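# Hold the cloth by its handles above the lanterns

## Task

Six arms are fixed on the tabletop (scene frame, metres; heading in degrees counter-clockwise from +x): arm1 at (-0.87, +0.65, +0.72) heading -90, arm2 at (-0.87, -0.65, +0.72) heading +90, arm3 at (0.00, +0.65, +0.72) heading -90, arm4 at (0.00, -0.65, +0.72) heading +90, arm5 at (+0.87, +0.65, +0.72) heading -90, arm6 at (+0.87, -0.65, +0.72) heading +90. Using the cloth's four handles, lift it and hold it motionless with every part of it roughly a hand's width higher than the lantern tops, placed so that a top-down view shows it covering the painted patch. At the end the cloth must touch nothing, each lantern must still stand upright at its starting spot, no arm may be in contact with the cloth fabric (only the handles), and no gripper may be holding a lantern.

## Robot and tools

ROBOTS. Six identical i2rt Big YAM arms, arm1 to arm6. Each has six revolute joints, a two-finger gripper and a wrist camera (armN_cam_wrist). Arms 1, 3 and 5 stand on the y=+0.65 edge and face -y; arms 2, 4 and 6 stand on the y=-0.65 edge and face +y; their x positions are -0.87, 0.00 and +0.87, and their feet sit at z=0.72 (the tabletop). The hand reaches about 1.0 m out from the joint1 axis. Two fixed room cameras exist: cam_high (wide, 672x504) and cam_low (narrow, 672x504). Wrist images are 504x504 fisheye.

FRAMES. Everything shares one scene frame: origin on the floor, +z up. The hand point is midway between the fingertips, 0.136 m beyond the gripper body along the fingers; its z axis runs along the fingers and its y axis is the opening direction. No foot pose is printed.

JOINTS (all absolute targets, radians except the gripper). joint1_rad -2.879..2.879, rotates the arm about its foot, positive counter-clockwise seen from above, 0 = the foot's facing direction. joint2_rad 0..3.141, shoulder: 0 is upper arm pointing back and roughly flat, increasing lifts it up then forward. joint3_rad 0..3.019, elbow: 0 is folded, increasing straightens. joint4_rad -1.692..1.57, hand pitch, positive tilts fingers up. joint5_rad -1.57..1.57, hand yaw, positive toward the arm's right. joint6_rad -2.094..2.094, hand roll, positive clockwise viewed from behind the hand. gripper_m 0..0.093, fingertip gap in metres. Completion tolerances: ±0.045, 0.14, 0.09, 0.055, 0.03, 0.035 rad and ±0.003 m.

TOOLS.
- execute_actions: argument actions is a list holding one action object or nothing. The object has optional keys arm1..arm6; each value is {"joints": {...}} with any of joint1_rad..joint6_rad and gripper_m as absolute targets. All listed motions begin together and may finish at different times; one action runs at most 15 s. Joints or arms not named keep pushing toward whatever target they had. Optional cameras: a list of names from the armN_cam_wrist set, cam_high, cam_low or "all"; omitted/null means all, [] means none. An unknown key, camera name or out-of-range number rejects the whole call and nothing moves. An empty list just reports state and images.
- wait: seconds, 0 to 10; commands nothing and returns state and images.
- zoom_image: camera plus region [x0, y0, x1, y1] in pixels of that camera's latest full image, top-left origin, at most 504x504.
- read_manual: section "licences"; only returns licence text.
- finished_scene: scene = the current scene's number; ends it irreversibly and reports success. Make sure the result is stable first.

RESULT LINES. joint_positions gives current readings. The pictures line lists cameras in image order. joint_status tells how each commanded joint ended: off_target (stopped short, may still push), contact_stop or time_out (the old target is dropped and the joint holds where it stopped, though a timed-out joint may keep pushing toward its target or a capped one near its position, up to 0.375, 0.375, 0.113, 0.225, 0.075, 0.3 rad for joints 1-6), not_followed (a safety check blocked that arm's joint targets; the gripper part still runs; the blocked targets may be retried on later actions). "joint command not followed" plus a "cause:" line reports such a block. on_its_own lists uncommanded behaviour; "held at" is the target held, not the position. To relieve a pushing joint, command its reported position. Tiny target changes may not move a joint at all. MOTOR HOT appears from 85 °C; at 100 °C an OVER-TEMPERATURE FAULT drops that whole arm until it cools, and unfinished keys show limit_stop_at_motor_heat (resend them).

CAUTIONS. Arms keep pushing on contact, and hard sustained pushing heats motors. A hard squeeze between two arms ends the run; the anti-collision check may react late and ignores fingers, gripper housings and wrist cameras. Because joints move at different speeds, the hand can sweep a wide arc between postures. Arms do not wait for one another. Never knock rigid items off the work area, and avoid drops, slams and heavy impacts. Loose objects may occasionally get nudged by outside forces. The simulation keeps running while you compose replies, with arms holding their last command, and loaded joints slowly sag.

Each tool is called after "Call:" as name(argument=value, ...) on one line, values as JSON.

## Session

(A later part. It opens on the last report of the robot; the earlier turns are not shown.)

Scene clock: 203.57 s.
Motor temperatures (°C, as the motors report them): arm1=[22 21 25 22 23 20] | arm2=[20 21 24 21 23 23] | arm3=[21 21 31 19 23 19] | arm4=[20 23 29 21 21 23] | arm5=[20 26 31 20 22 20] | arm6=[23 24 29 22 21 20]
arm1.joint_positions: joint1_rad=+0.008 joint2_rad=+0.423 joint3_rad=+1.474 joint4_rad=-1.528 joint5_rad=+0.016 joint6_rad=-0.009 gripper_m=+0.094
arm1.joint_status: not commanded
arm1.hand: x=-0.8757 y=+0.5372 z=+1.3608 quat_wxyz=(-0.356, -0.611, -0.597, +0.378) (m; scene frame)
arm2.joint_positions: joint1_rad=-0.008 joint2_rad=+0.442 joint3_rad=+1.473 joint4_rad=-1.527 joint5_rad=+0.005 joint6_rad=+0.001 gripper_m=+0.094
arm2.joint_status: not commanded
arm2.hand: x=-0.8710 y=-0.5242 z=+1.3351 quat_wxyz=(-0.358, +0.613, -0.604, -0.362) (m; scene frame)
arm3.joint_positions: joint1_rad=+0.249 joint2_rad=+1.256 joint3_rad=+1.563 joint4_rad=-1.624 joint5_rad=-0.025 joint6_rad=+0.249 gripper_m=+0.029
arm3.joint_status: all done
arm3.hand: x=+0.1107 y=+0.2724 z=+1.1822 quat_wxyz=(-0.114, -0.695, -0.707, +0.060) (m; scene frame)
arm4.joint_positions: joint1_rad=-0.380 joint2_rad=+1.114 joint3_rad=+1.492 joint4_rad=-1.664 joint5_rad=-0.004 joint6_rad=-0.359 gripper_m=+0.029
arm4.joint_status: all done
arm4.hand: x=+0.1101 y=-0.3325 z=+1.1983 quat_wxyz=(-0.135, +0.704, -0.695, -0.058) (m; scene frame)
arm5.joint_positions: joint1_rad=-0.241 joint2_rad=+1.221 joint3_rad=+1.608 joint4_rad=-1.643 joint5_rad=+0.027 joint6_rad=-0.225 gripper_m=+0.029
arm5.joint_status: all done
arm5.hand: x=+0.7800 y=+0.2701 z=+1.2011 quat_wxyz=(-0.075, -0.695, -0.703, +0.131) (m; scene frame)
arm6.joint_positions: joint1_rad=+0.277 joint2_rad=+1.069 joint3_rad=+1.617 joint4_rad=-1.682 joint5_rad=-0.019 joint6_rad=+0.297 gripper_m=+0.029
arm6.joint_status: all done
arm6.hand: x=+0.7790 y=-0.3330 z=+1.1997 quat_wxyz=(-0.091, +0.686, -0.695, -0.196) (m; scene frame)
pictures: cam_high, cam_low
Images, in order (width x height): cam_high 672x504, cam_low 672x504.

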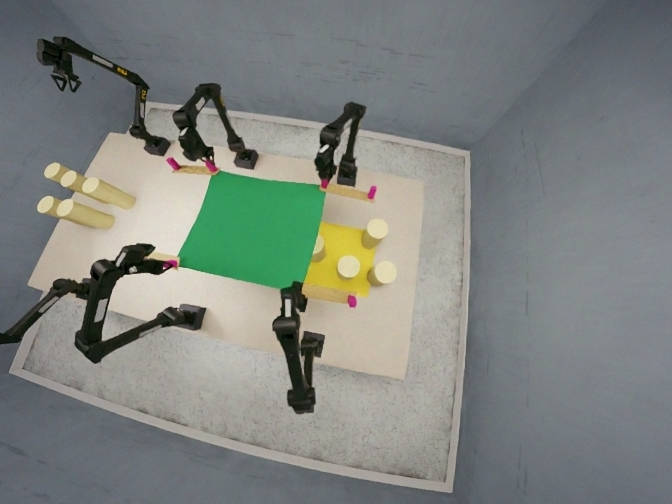

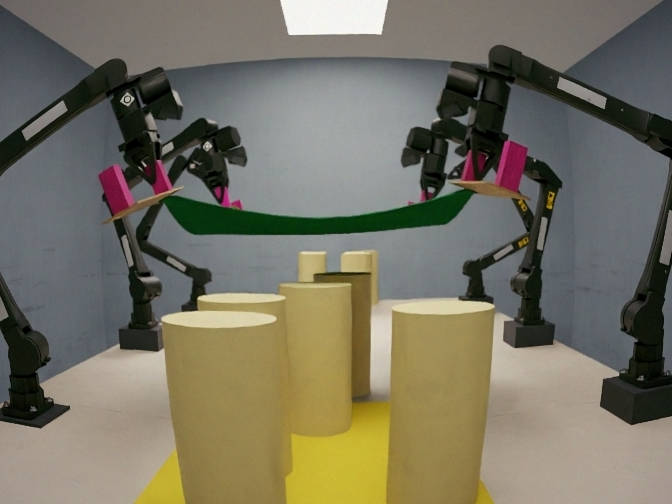

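Call:
execute_actions(actions=[{"arm3":{"joints":{"joint1_rad":0.68,"joint6_rad":0.69,"joint2_rad":1.496,"joint3_rad":1.865}},"arm4":{"joints":{"joint1_rad":-0.82,"joint6_rad":-0.82,"joint2_rad":1.419,"joint3_rad":1.785,"joint4_rad":-1.628}},"arm5":{"joints":{"joint1_rad":0.315,"joint6_rad":0.34,"joint2_rad":1.245,"joint3_rad":1.63}},"arm6":{"joints":{"joint1_rad":-0.375,"joint6_rad":-0.37,"joint2_rad":1.09,"joint3_rad":1.63}}}], cameras=[])

Call:
execute_actions(actions=[{"arm3":{"joints":{"joint1_rad":0.935,"joint6_rad":0.95,"joint2_rad":1.8,"joint3_rad":2.145,"joint4_rad":-1.443}},"arm4":{"joints":{"joint1_rad":-1.05,"joint6_rad":-1.05,"joint2_rad":1.765,"joint3_rad":2.09,"joint4_rad":-1.435}},"arm5":{"joints":{"joint1_rad":0.72,"joint6_rad":0.74,"joint2_rad":1.51,"joint3_rad":1.82,"joint4_rad":-1.567}},"arm6":{"joints":{"joint1_rad":-0.82,"joint6_rad":-0.82,"joint2_rad":1.4,"joint3_rad":1.845,"joint4_rad":-1.653}}}])

Scene clock: 220.60 s.
Motor temperatures (°C, as the motors report them): arm1=[22 21 25 22 23 20] | arm2=[20 21 24 21 23 23] | arm3=[21 22 33 19 23 19] | arm4=[20 22 30 21 21 23] | arm5=[20 24 30 20 22 20] | arm6=[23 23 27 22 21 20]
arm1.joint_positions: joint1_rad=+0.008 joint2_rad=+0.423 joint3_rad=+1.474 joint4_rad=-1.528 joint5_rad=+0.016 joint6_rad=-0.009 gripper_m=+0.094
arm1.joint_status: not commanded
arm1.hand: x=-0.8757 y=+0.5372 z=+1.3608 quat_wxyz=(-0.356, -0.611, -0.597, +0.378) (m; scene frame)
arm2.joint_positions: joint1_rad=-0.008 joint2_rad=+0.442 joint3_rad=+1.473 joint4_rad=-1.527 joint5_rad=+0.005 joint6_rad=+0.001 gripper_m=+0.094
arm2.joint_status: not commanded
arm2.hand: x=-0.8710 y=-0.5242 z=+1.3351 quat_wxyz=(-0.358, +0.613, -0.604, -0.362) (m; scene frame)
arm3.joint_positions: joint1_rad=+0.691 joint2_rad=+1.514 joint3_rad=+1.805 joint4_rad=-1.624 joint5_rad=-0.020 joint6_rad=+0.680 gripper_m=+0.029
arm3.joint_status: all done
arm3.hand: x=+0.3249 y=+0.2797 z=+1.1741 quat_wxyz=(-0.118, -0.693, -0.712, +0.008) (m; scene frame)
arm4.joint_positions: joint1_rad=-0.824 joint2_rad=+1.436 joint3_rad=+1.734 joint4_rad=-1.630 joint5_rad=-0.010 joint6_rad=-0.808 gripper_m=+0.029
arm4.joint_status: all done
arm4.hand: x=+0.3219 y=-0.3268 z=+1.1840 quat_wxyz=(-0.126, +0.708, -0.695, +0.000) (m; scene frame)
arm5.joint_positions: joint1_rad=+0.304 joint2_rad=+1.241 joint3_rad=+1.608 joint4_rad=-1.646 joint5_rad=+0.026 joint6_rad=+0.326 gripper_m=+0.029
arm5.joint_status: all done
arm5.hand: x=+0.9892 y=+0.2764 z=+1.1965 quat_wxyz=(-0.127, -0.698, -0.702, +0.067) (m; scene frame)
arm6.joint_positions: joint1_rad=-0.366 joint2_rad=+1.086 joint3_rad=+1.617 joint4_rad=-1.682 joint5_rad=-0.020 joint6_rad=-0.354 gripper_m=+0.029
arm6.joint_status: all done
arm6.hand: x=+0.9889 y=-0.3344 z=+1.1932 quat_wxyz=(-0.182, +0.690, -0.694, -0.096) (m; scene frame)
pictures: none
No camera images: the call's "cameras" was empty. Leave "cameras" out to get every camera's image.

Scene clock: 222.10 s.
Motor temperatures (°C, as the motors report them): arm1=[22 21 25 22 23 20] | arm2=[20 21 24 21 23 23] | arm3=[21 22 33 19 23 19] | arm4=[20 22 30 21 21 23] | arm5=[20 24 30 20 22 20] | arm6=[23 23 28 22 21 20]
arm1.joint_positions: joint1_rad=+0.008 joint2_rad=+0.423 joint3_rad=+1.474 joint4_rad=-1.528 joint5_rad=+0.016 joint6_rad=-0.009 gripper_m=+0.094
arm1.joint_status: not commanded
arm1.hand: x=-0.8757 y=+0.5372 z=+1.3608 quat_wxyz=(-0.356, -0.611, -0.597, +0.378) (m; scene frame)
arm2.joint_positions: joint1_rad=-0.008 joint2_rad=+0.442 joint3_rad=+1.473 joint4_rad=-1.527 joint5_rad=+0.005 joint6_rad=+0.001 gripper_m=+0.094
arm2.joint_status: not commanded
arm2.hand: x=-0.8710 y=-0.5242 z=+1.3351 quat_wxyz=(-0.358, +0.613, -0.604, -0.362) (m; scene frame)
arm3.joint_positions: joint1_rad=+0.943 joint2_rad=+1.819 joint3_rad=+2.082 joint4_rad=-1.446 joint5_rad=-0.017 joint6_rad=+0.940 gripper_m=+0.029
arm3.joint_status: all done
arm3.hand: x=+0.5307 y=+0.2842 z=+1.1405 quat_wxyz=(-0.187, -0.686, -0.702, -0.033) (m; scene frame)
arm4.joint_positions: joint1_rad=-1.047 joint2_rad=+1.780 joint3_rad=+2.037 joint4_rad=-1.436 joint5_rad=-0.015 joint6_rad=-1.039 gripper_m=+0.029
arm4.joint_status: all done
arm4.hand: x=+0.5291 y=-0.3174 z=+1.1553 quat_wxyz=(-0.197, +0.702, -0.683, +0.043) (m; scene frame)
arm5.joint_positions: joint1_rad=+0.715 joint2_rad=+1.534 joint3_rad=+1.761 joint4_rad=-1.578 joint5_rad=+0.030 joint6_rad=+0.727 gripper_m=+0.029
arm5.joint_status: all done
arm5.hand: x=+1.2025 y=+0.2758 z=+1.1447 quat_wxyz=(-0.111, -0.697, -0.709, +0.012) (m; scene frame)
arm6.joint_positions: joint1_rad=-0.815 joint2_rad=+1.434 joint3_rad=+1.773 joint4_rad=-1.664 joint5_rad=-0.027 joint6_rad=-0.807 gripper_m=+0.029
arm6.joint_status: all done
arm6.hand: x=+1.2013 y=-0.3307 z=+1.1294 quat_wxyz=(-0.119, +0.702, -0.702, -0.012) (m; scene frame)
pictures: arm1_cam_wrist, arm2_cam_wrist, arm3_cam_wrist, arm4_cam_wrist, arm5_cam_wrist, arm6_cam_wrist, cam_high, cam_low
Images, in order (width x height): arm1_cam_wrist 504x504, arm2_cam_wrist 504x504, arm3_cam_wrist 504x504, arm4_cam_wrist 504x504, arm5_cam_wrist 504x504, arm6_cam_wrist 504x504, cam_high 672x504, cam_low 672x504.

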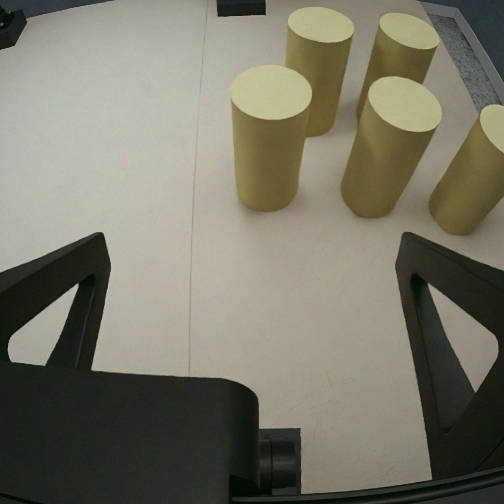

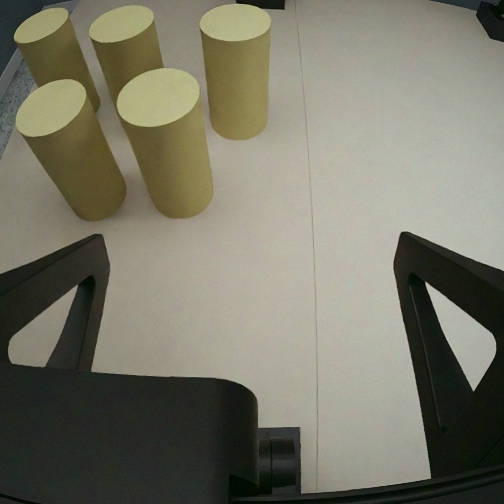

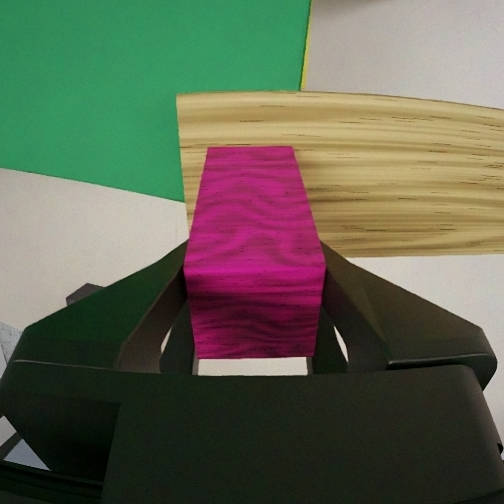

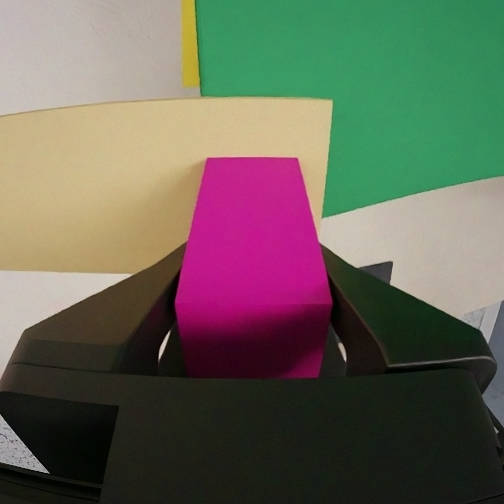

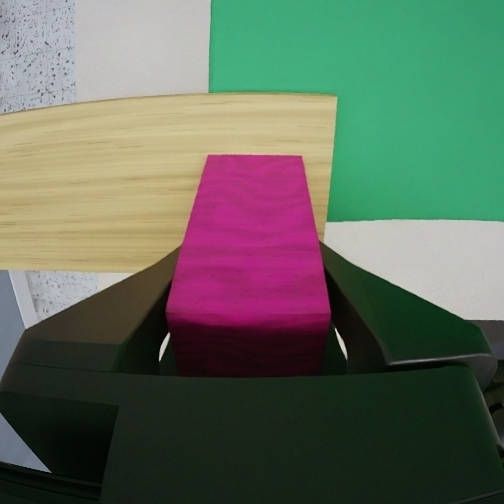

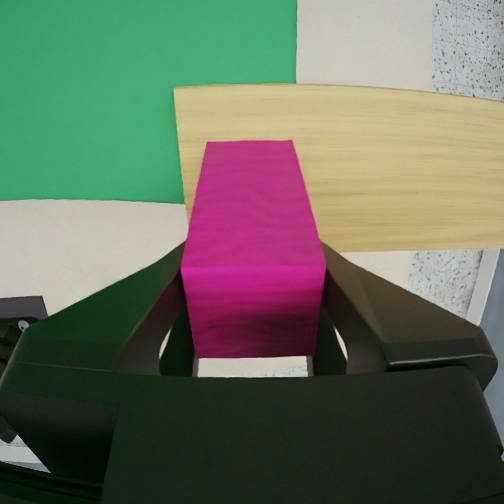

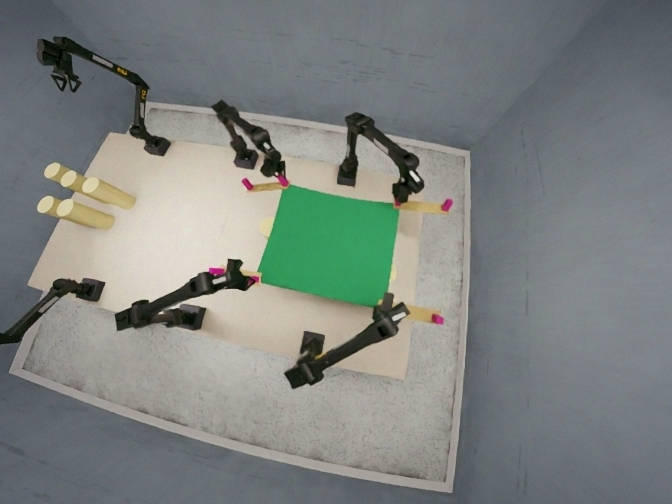

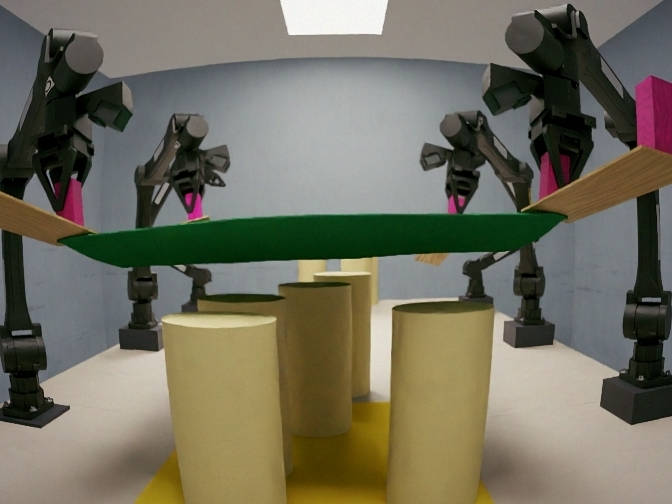

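Call:
execute_actions(actions=[{"arm3":{"joints":{"joint2_rad":1.775,"joint3_rad":2.18}},"arm4":{"joints":{"joint2_rad":1.74,"joint3_rad":2.09}},"arm5":{"joints":{"joint2_rad":1.5,"joint3_rad":1.865}},"arm6":{"joints":{"joint2_rad":1.39,"joint3_rad":1.92,"joint4_rad":-1.69}}}], cameras=["cam_low"])

Call:
wait(seconds=2)

Scene clock: 233.43 s.
Motor temperatures (°C, as the motors report them): arm1=[22 21 25 22 23 20] | arm2=[20 21 24 21 23 23] | arm3=[21 23 34 19 23 19] | arm4=[20 23 32 21 21 23] | arm5=[20 25 32 20 22 20] | arm6=[23 23 30 22 21 20]
arm1.joint_positions: joint1_rad=+0.008 joint2_rad=+0.423 joint3_rad=+1.474 joint4_rad=-1.528 joint5_rad=+0.016 joint6_rad=-0.009 gripper_m=+0.094
arm1.joint_status: not commanded
arm1.hand: x=-0.8757 y=+0.5372 z=+1.3608 quat_wxyz=(-0.356, -0.611, -0.597, +0.378) (m; scene frame)
arm2.joint_positions: joint1_rad=-0.008 joint2_rad=+0.442 joint3_rad=+1.473 joint4_rad=-1.527 joint5_rad=+0.005 joint6_rad=+0.001 gripper_m=+0.094
arm2.joint_status: not commanded
arm2.hand: x=-0.8710 y=-0.5242 z=+1.3351 quat_wxyz=(-0.358, +0.613, -0.604, -0.362) (m; scene frame)
arm3.joint_positions: joint1_rad=+0.943 joint2_rad=+1.792 joint3_rad=+2.119 joint4_rad=-1.446 joint5_rad=-0.017 joint6_rad=+0.941 gripper_m=+0.029
arm3.joint_status: all done
arm3.hand: x=+0.5292 y=+0.2858 z=+1.1749 quat_wxyz=(-0.218, -0.682, -0.697, -0.038) (m; scene frame)
arm4.joint_positions: joint1_rad=-1.047 joint2_rad=+1.757 joint3_rad=+2.037 joint4_rad=-1.436 joint5_rad=-0.015 joint6_rad=-1.039 gripper_m=+0.029
arm4.joint_status: all done
arm4.hand: x=+0.5244 y=-0.3203 z=+1.1691 quat_wxyz=(-0.208, +0.701, -0.681, +0.045) (m; scene frame)
arm5.joint_positions: joint1_rad=+0.715 joint2_rad=+1.530 joint3_rad=+1.798 joint4_rad=-1.578 joint5_rad=+0.030 joint6_rad=+0.728 gripper_m=+0.029
arm5.joint_status: all done
arm5.hand: x=+1.2053 y=+0.2724 z=+1.1624 quat_wxyz=(-0.131, -0.696, -0.706, +0.013) (m; scene frame)
arm6.joint_positions: joint1_rad=-0.815 joint2_rad=+1.420 joint3_rad=+1.844 joint4_rad=-1.684 joint5_rad=-0.027 joint6_rad=-0.807 gripper_m=+0.029
arm6.joint_status: all done
arm6.hand: x=+1.1999 y=-0.3321 z=+1.1640 quat_wxyz=(-0.152, +0.699, -0.699, -0.011) (m; scene frame)
pictures: cam_low
Images, in order (width x height): cam_low 672x504.

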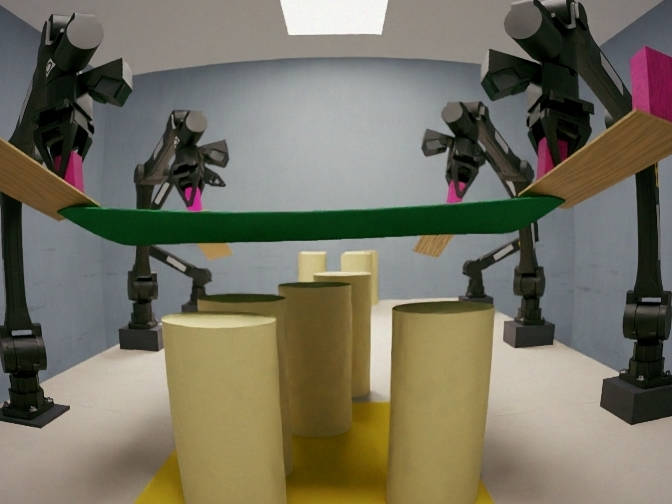

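Scene clock: 235.43 s.
Motor temperatures (°C, as the motors report them): arm1=[22 21 25 22 23 20] | arm2=[20 21 24 21 23 23] | arm3=[21 23 34 19 23 19] | arm4=[20 23 32 21 21 23] | arm5=[20 25 32 20 22 20] | arm6=[23 23 30 22 21 20]
arm1.joint_positions: joint1_rad=+0.008 joint2_rad=+0.423 joint3_rad=+1.474 joint4_rad=-1.528 joint5_rad=+0.016 joint6_rad=-0.009 gripper_m=+0.094
arm1.joint_status: not commanded
arm1.hand: x=-0.8757 y=+0.5372 z=+1.3608 quat_wxyz=(-0.356, -0.611, -0.597, +0.378) (m; scene frame)
arm2.joint_positions: joint1_rad=-0.008 joint2_rad=+0.442 joint3_rad=+1.473 joint4_rad=-1.527 joint5_rad=+0.005 joint6_rad=+0.001 gripper_m=+0.094
arm2.joint_status: not commanded
arm2.hand: x=-0.8710 y=-0.5242 z=+1.3351 quat_wxyz=(-0.358, +0.613, -0.604, -0.362) (m; scene frame)
arm3.joint_positions: joint1_rad=+0.943 joint2_rad=+1.792 joint3_rad=+2.119 joint4_rad=-1.446 joint5_rad=-0.017 joint6_rad=+0.941 gripper_m=+0.029
arm3.joint_status: all done
arm3.hand: x=+0.5292 y=+0.2858 z=+1.1749 quat_wxyz=(-0.218, -0.682, -0.697, -0.038) (m; scene frame)
arm4.joint_positions: joint1_rad=-1.047 joint2_rad=+1.757 joint3_rad=+2.037 joint4_rad=-1.436 joint5_rad=-0.015 joint6_rad=-1.039 gripper_m=+0.029
arm4.joint_status: all done
arm4.hand: x=+0.5244 y=-0.3203 z=+1.1691 quat_wxyz=(-0.208, +0.701, -0.681, +0.045) (m; scene frame)
arm5.joint_positions: joint1_rad=+0.715 joint2_rad=+1.530 joint3_rad=+1.798 joint4_rad=-1.578 joint5_rad=+0.030 joint6_rad=+0.728 gripper_m=+0.029
arm5.joint_status: all done
arm5.hand: x=+1.2053 y=+0.2724 z=+1.1624 quat_wxyz=(-0.131, -0.696, -0.706, +0.013) (m; scene frame)
arm6.joint_positions: joint1_rad=-0.815 joint2_rad=+1.420 joint3_rad=+1.844 joint4_rad=-1.684 joint5_rad=-0.027 joint6_rad=-0.807 gripper_m=+0.029
arm6.joint_status: all done
arm6.hand: x=+1.1999 y=-0.3321 z=+1.1640 quat_wxyz=(-0.152, +0.699, -0.699, -0.011) (m; scene frame)
wait: 2.00 s; at rest by 0.27 s
pictures: arm1_cam_wrist, arm2_cam_wrist, arm3_cam_wrist, arm4_cam_wrist, arm5_cam_wrist, arm6_cam_wrist, cam_high, cam_low
Images, in order (width x height): arm1_cam_wrist 504x504, arm2_cam_wrist 504x504, arm3_cam_wrist 504x504, arm4_cam_wrist 504x504, arm5_cam_wrist 504x504, arm6_cam_wrist 504x504, cam_high 672x504, cam_low 672x504.

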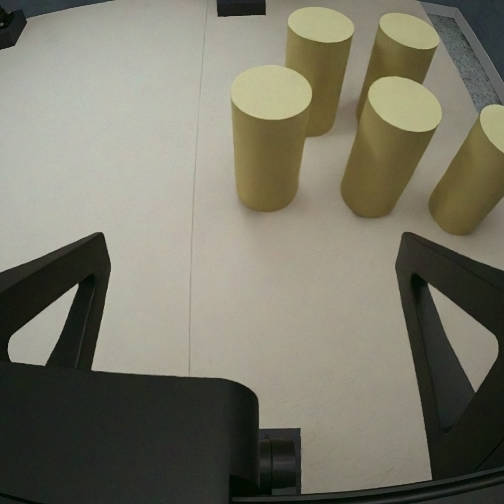

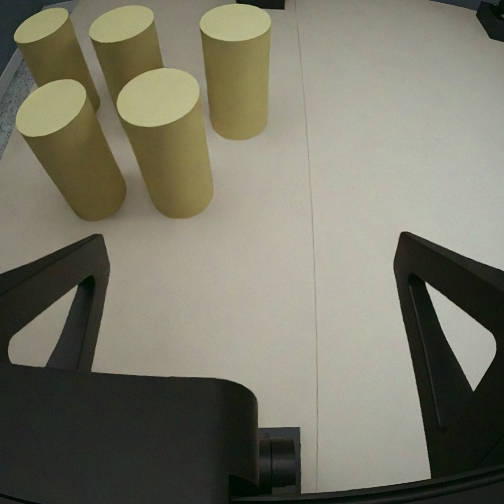

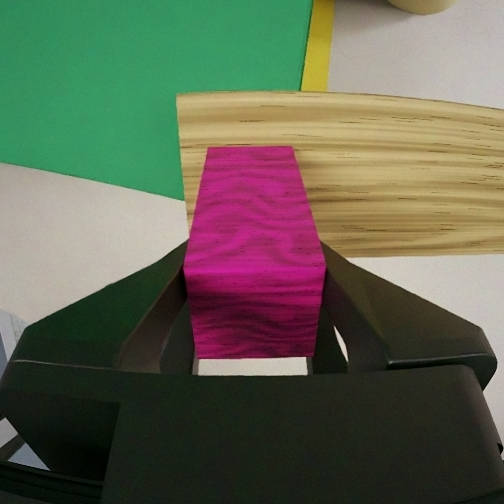

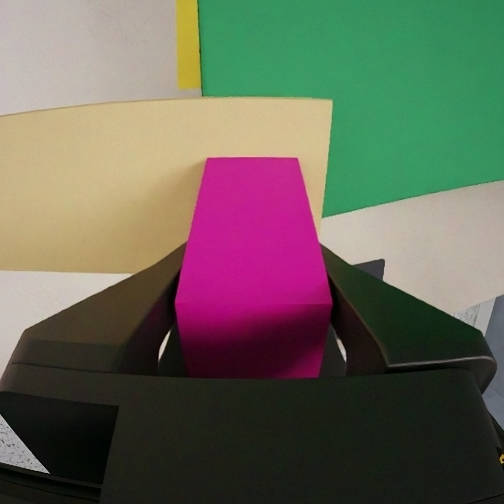

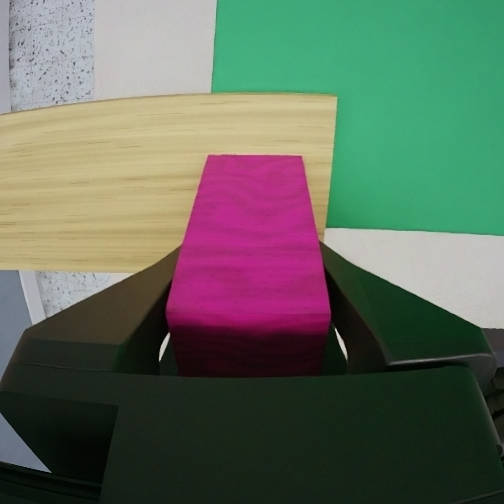

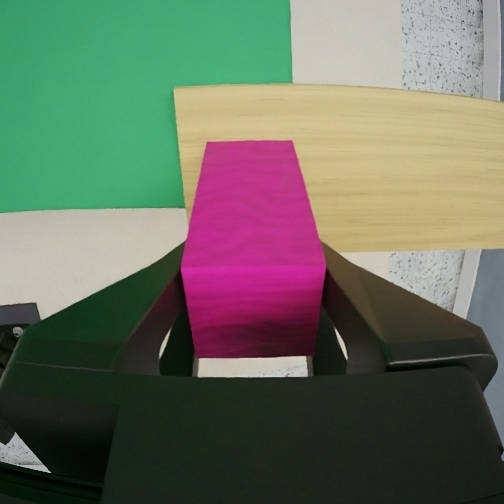

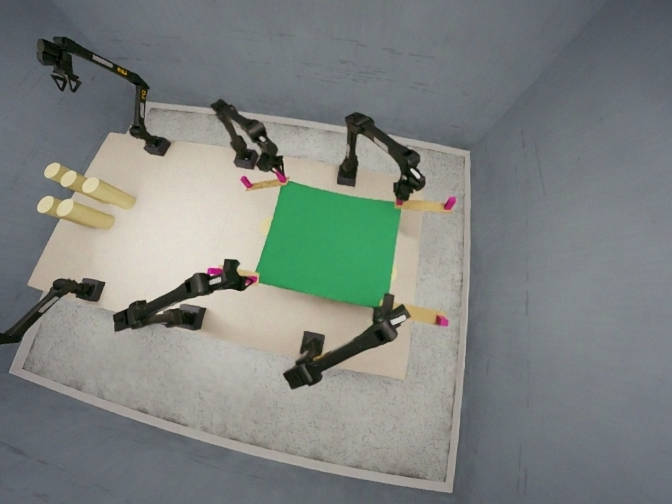

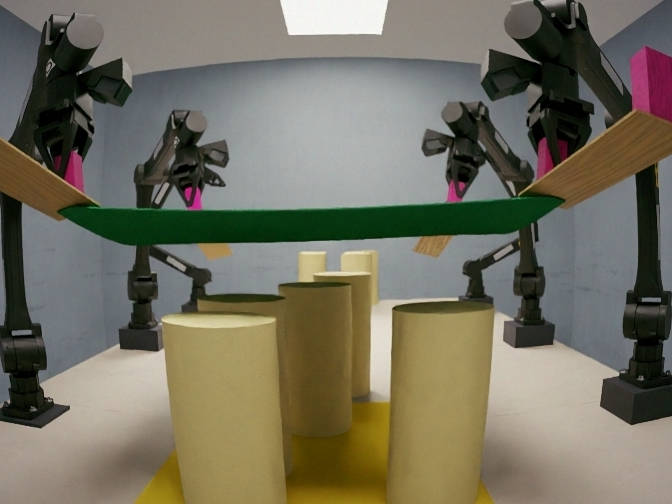

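Call:
execute_actions(actions=[{"arm3":{"joints":{"joint2_rad":1.755}},"arm4":{"joints":{"joint3_rad":2.125}},"arm5":{"joints":{"joint1_rad":0.75,"joint3_rad":1.9,"joint4_rad":-1.6}},"arm6":{"joints":{"joint1_rad":-0.845,"joint3_rad":1.955}}}], cameras=["cam_low","cam_high"])

Call:
finished_scene(scene=1)

Scene clock: 245.17 s.
Motor temperatures (°C, as the motors report them): arm1=[22 21 25 22 23 20] | arm2=[20 21 24 21 23 23] | arm3=[21 23 35 19 23 19] | arm4=[20 24 32 21 21 23] | arm5=[20 25 33 20 22 20] | arm6=[23 23 31 22 21 20]
arm1.joint_positions: joint1_rad=+0.008 joint2_rad=+0.423 joint3_rad=+1.474 joint4_rad=-1.528 joint5_rad=+0.016 joint6_rad=-0.009 gripper_m=+0.094
arm1.joint_status: not commanded
arm1.hand: x=-0.8757 y=+0.5372 z=+1.3608 quat_wxyz=(-0.356, -0.611, -0.597, +0.378) (m; scene frame)
arm2.joint_positions: joint1_rad=-0.008 joint2_rad=+0.442 joint3_rad=+1.473 joint4_rad=-1.527 joint5_rad=+0.005 joint6_rad=+0.001 gripper_m=+0.094
arm2.joint_status: not commanded
arm2.hand: x=-0.8710 y=-0.5242 z=+1.3351 quat_wxyz=(-0.358, +0.613, -0.604, -0.362) (m; scene frame)
arm3.joint_positions: joint1_rad=+0.943 joint2_rad=+1.783 joint3_rad=+2.119 joint4_rad=-1.446 joint5_rad=-0.017 joint6_rad=+0.941 gripper_m=+0.029
arm3.joint_status: all done
arm3.hand: x=+0.5273 y=+0.2872 z=+1.1806 quat_wxyz=(-0.223, -0.681, -0.697, -0.039) (m; scene frame)
arm4.joint_positions: joint1_rad=-1.047 joint2_rad=+1.755 joint3_rad=+2.073 joint4_rad=-1.436 joint5_rad=-0.015 joint6_rad=-1.039 gripper_m=+0.029
arm4.joint_status: all done
arm4.hand: x=+0.5270 y=-0.3186 z=+1.1875 quat_wxyz=(-0.226, +0.698, -0.678, +0.050) (m; scene frame)
arm5.joint_positions: joint1_rad=+0.723 joint2_rad=+1.529 joint3_rad=+1.833 joint4_rad=-1.591 joint5_rad=+0.030 joint6_rad=+0.728 gripper_m=+0.029
arm5.joint_status: all done
arm5.hand: x=+1.2088 y=+0.2739 z=+1.1775 quat_wxyz=(-0.143, -0.692, -0.707, +0.013) (m; scene frame)
arm6.joint_positions: joint1_rad=-0.821 joint2_rad=+1.420 joint3_rad=+1.876 joint4_rad=-1.685 joint5_rad=-0.027 joint6_rad=-0.807 gripper_m=+0.029
arm6.joint_status: all done
arm6.hand: x=+1.2036 y=-0.3327 z=+1.1777 quat_wxyz=(-0.167, +0.695, -0.699, -0.010) (m; scene frame)
pictures: cam_high, cam_low
Images, in order (width x height): cam_high 672x504, cam_low 672x504.

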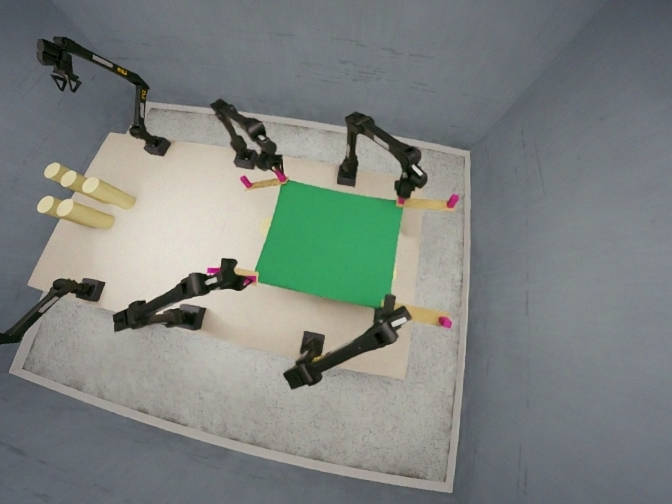

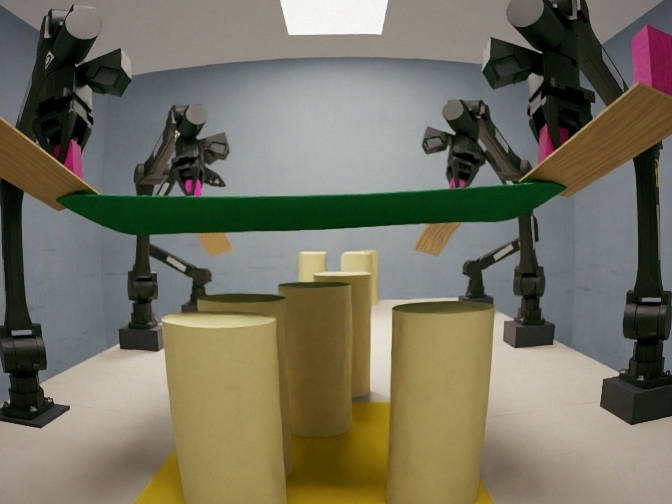

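The scene is finished: the task was done.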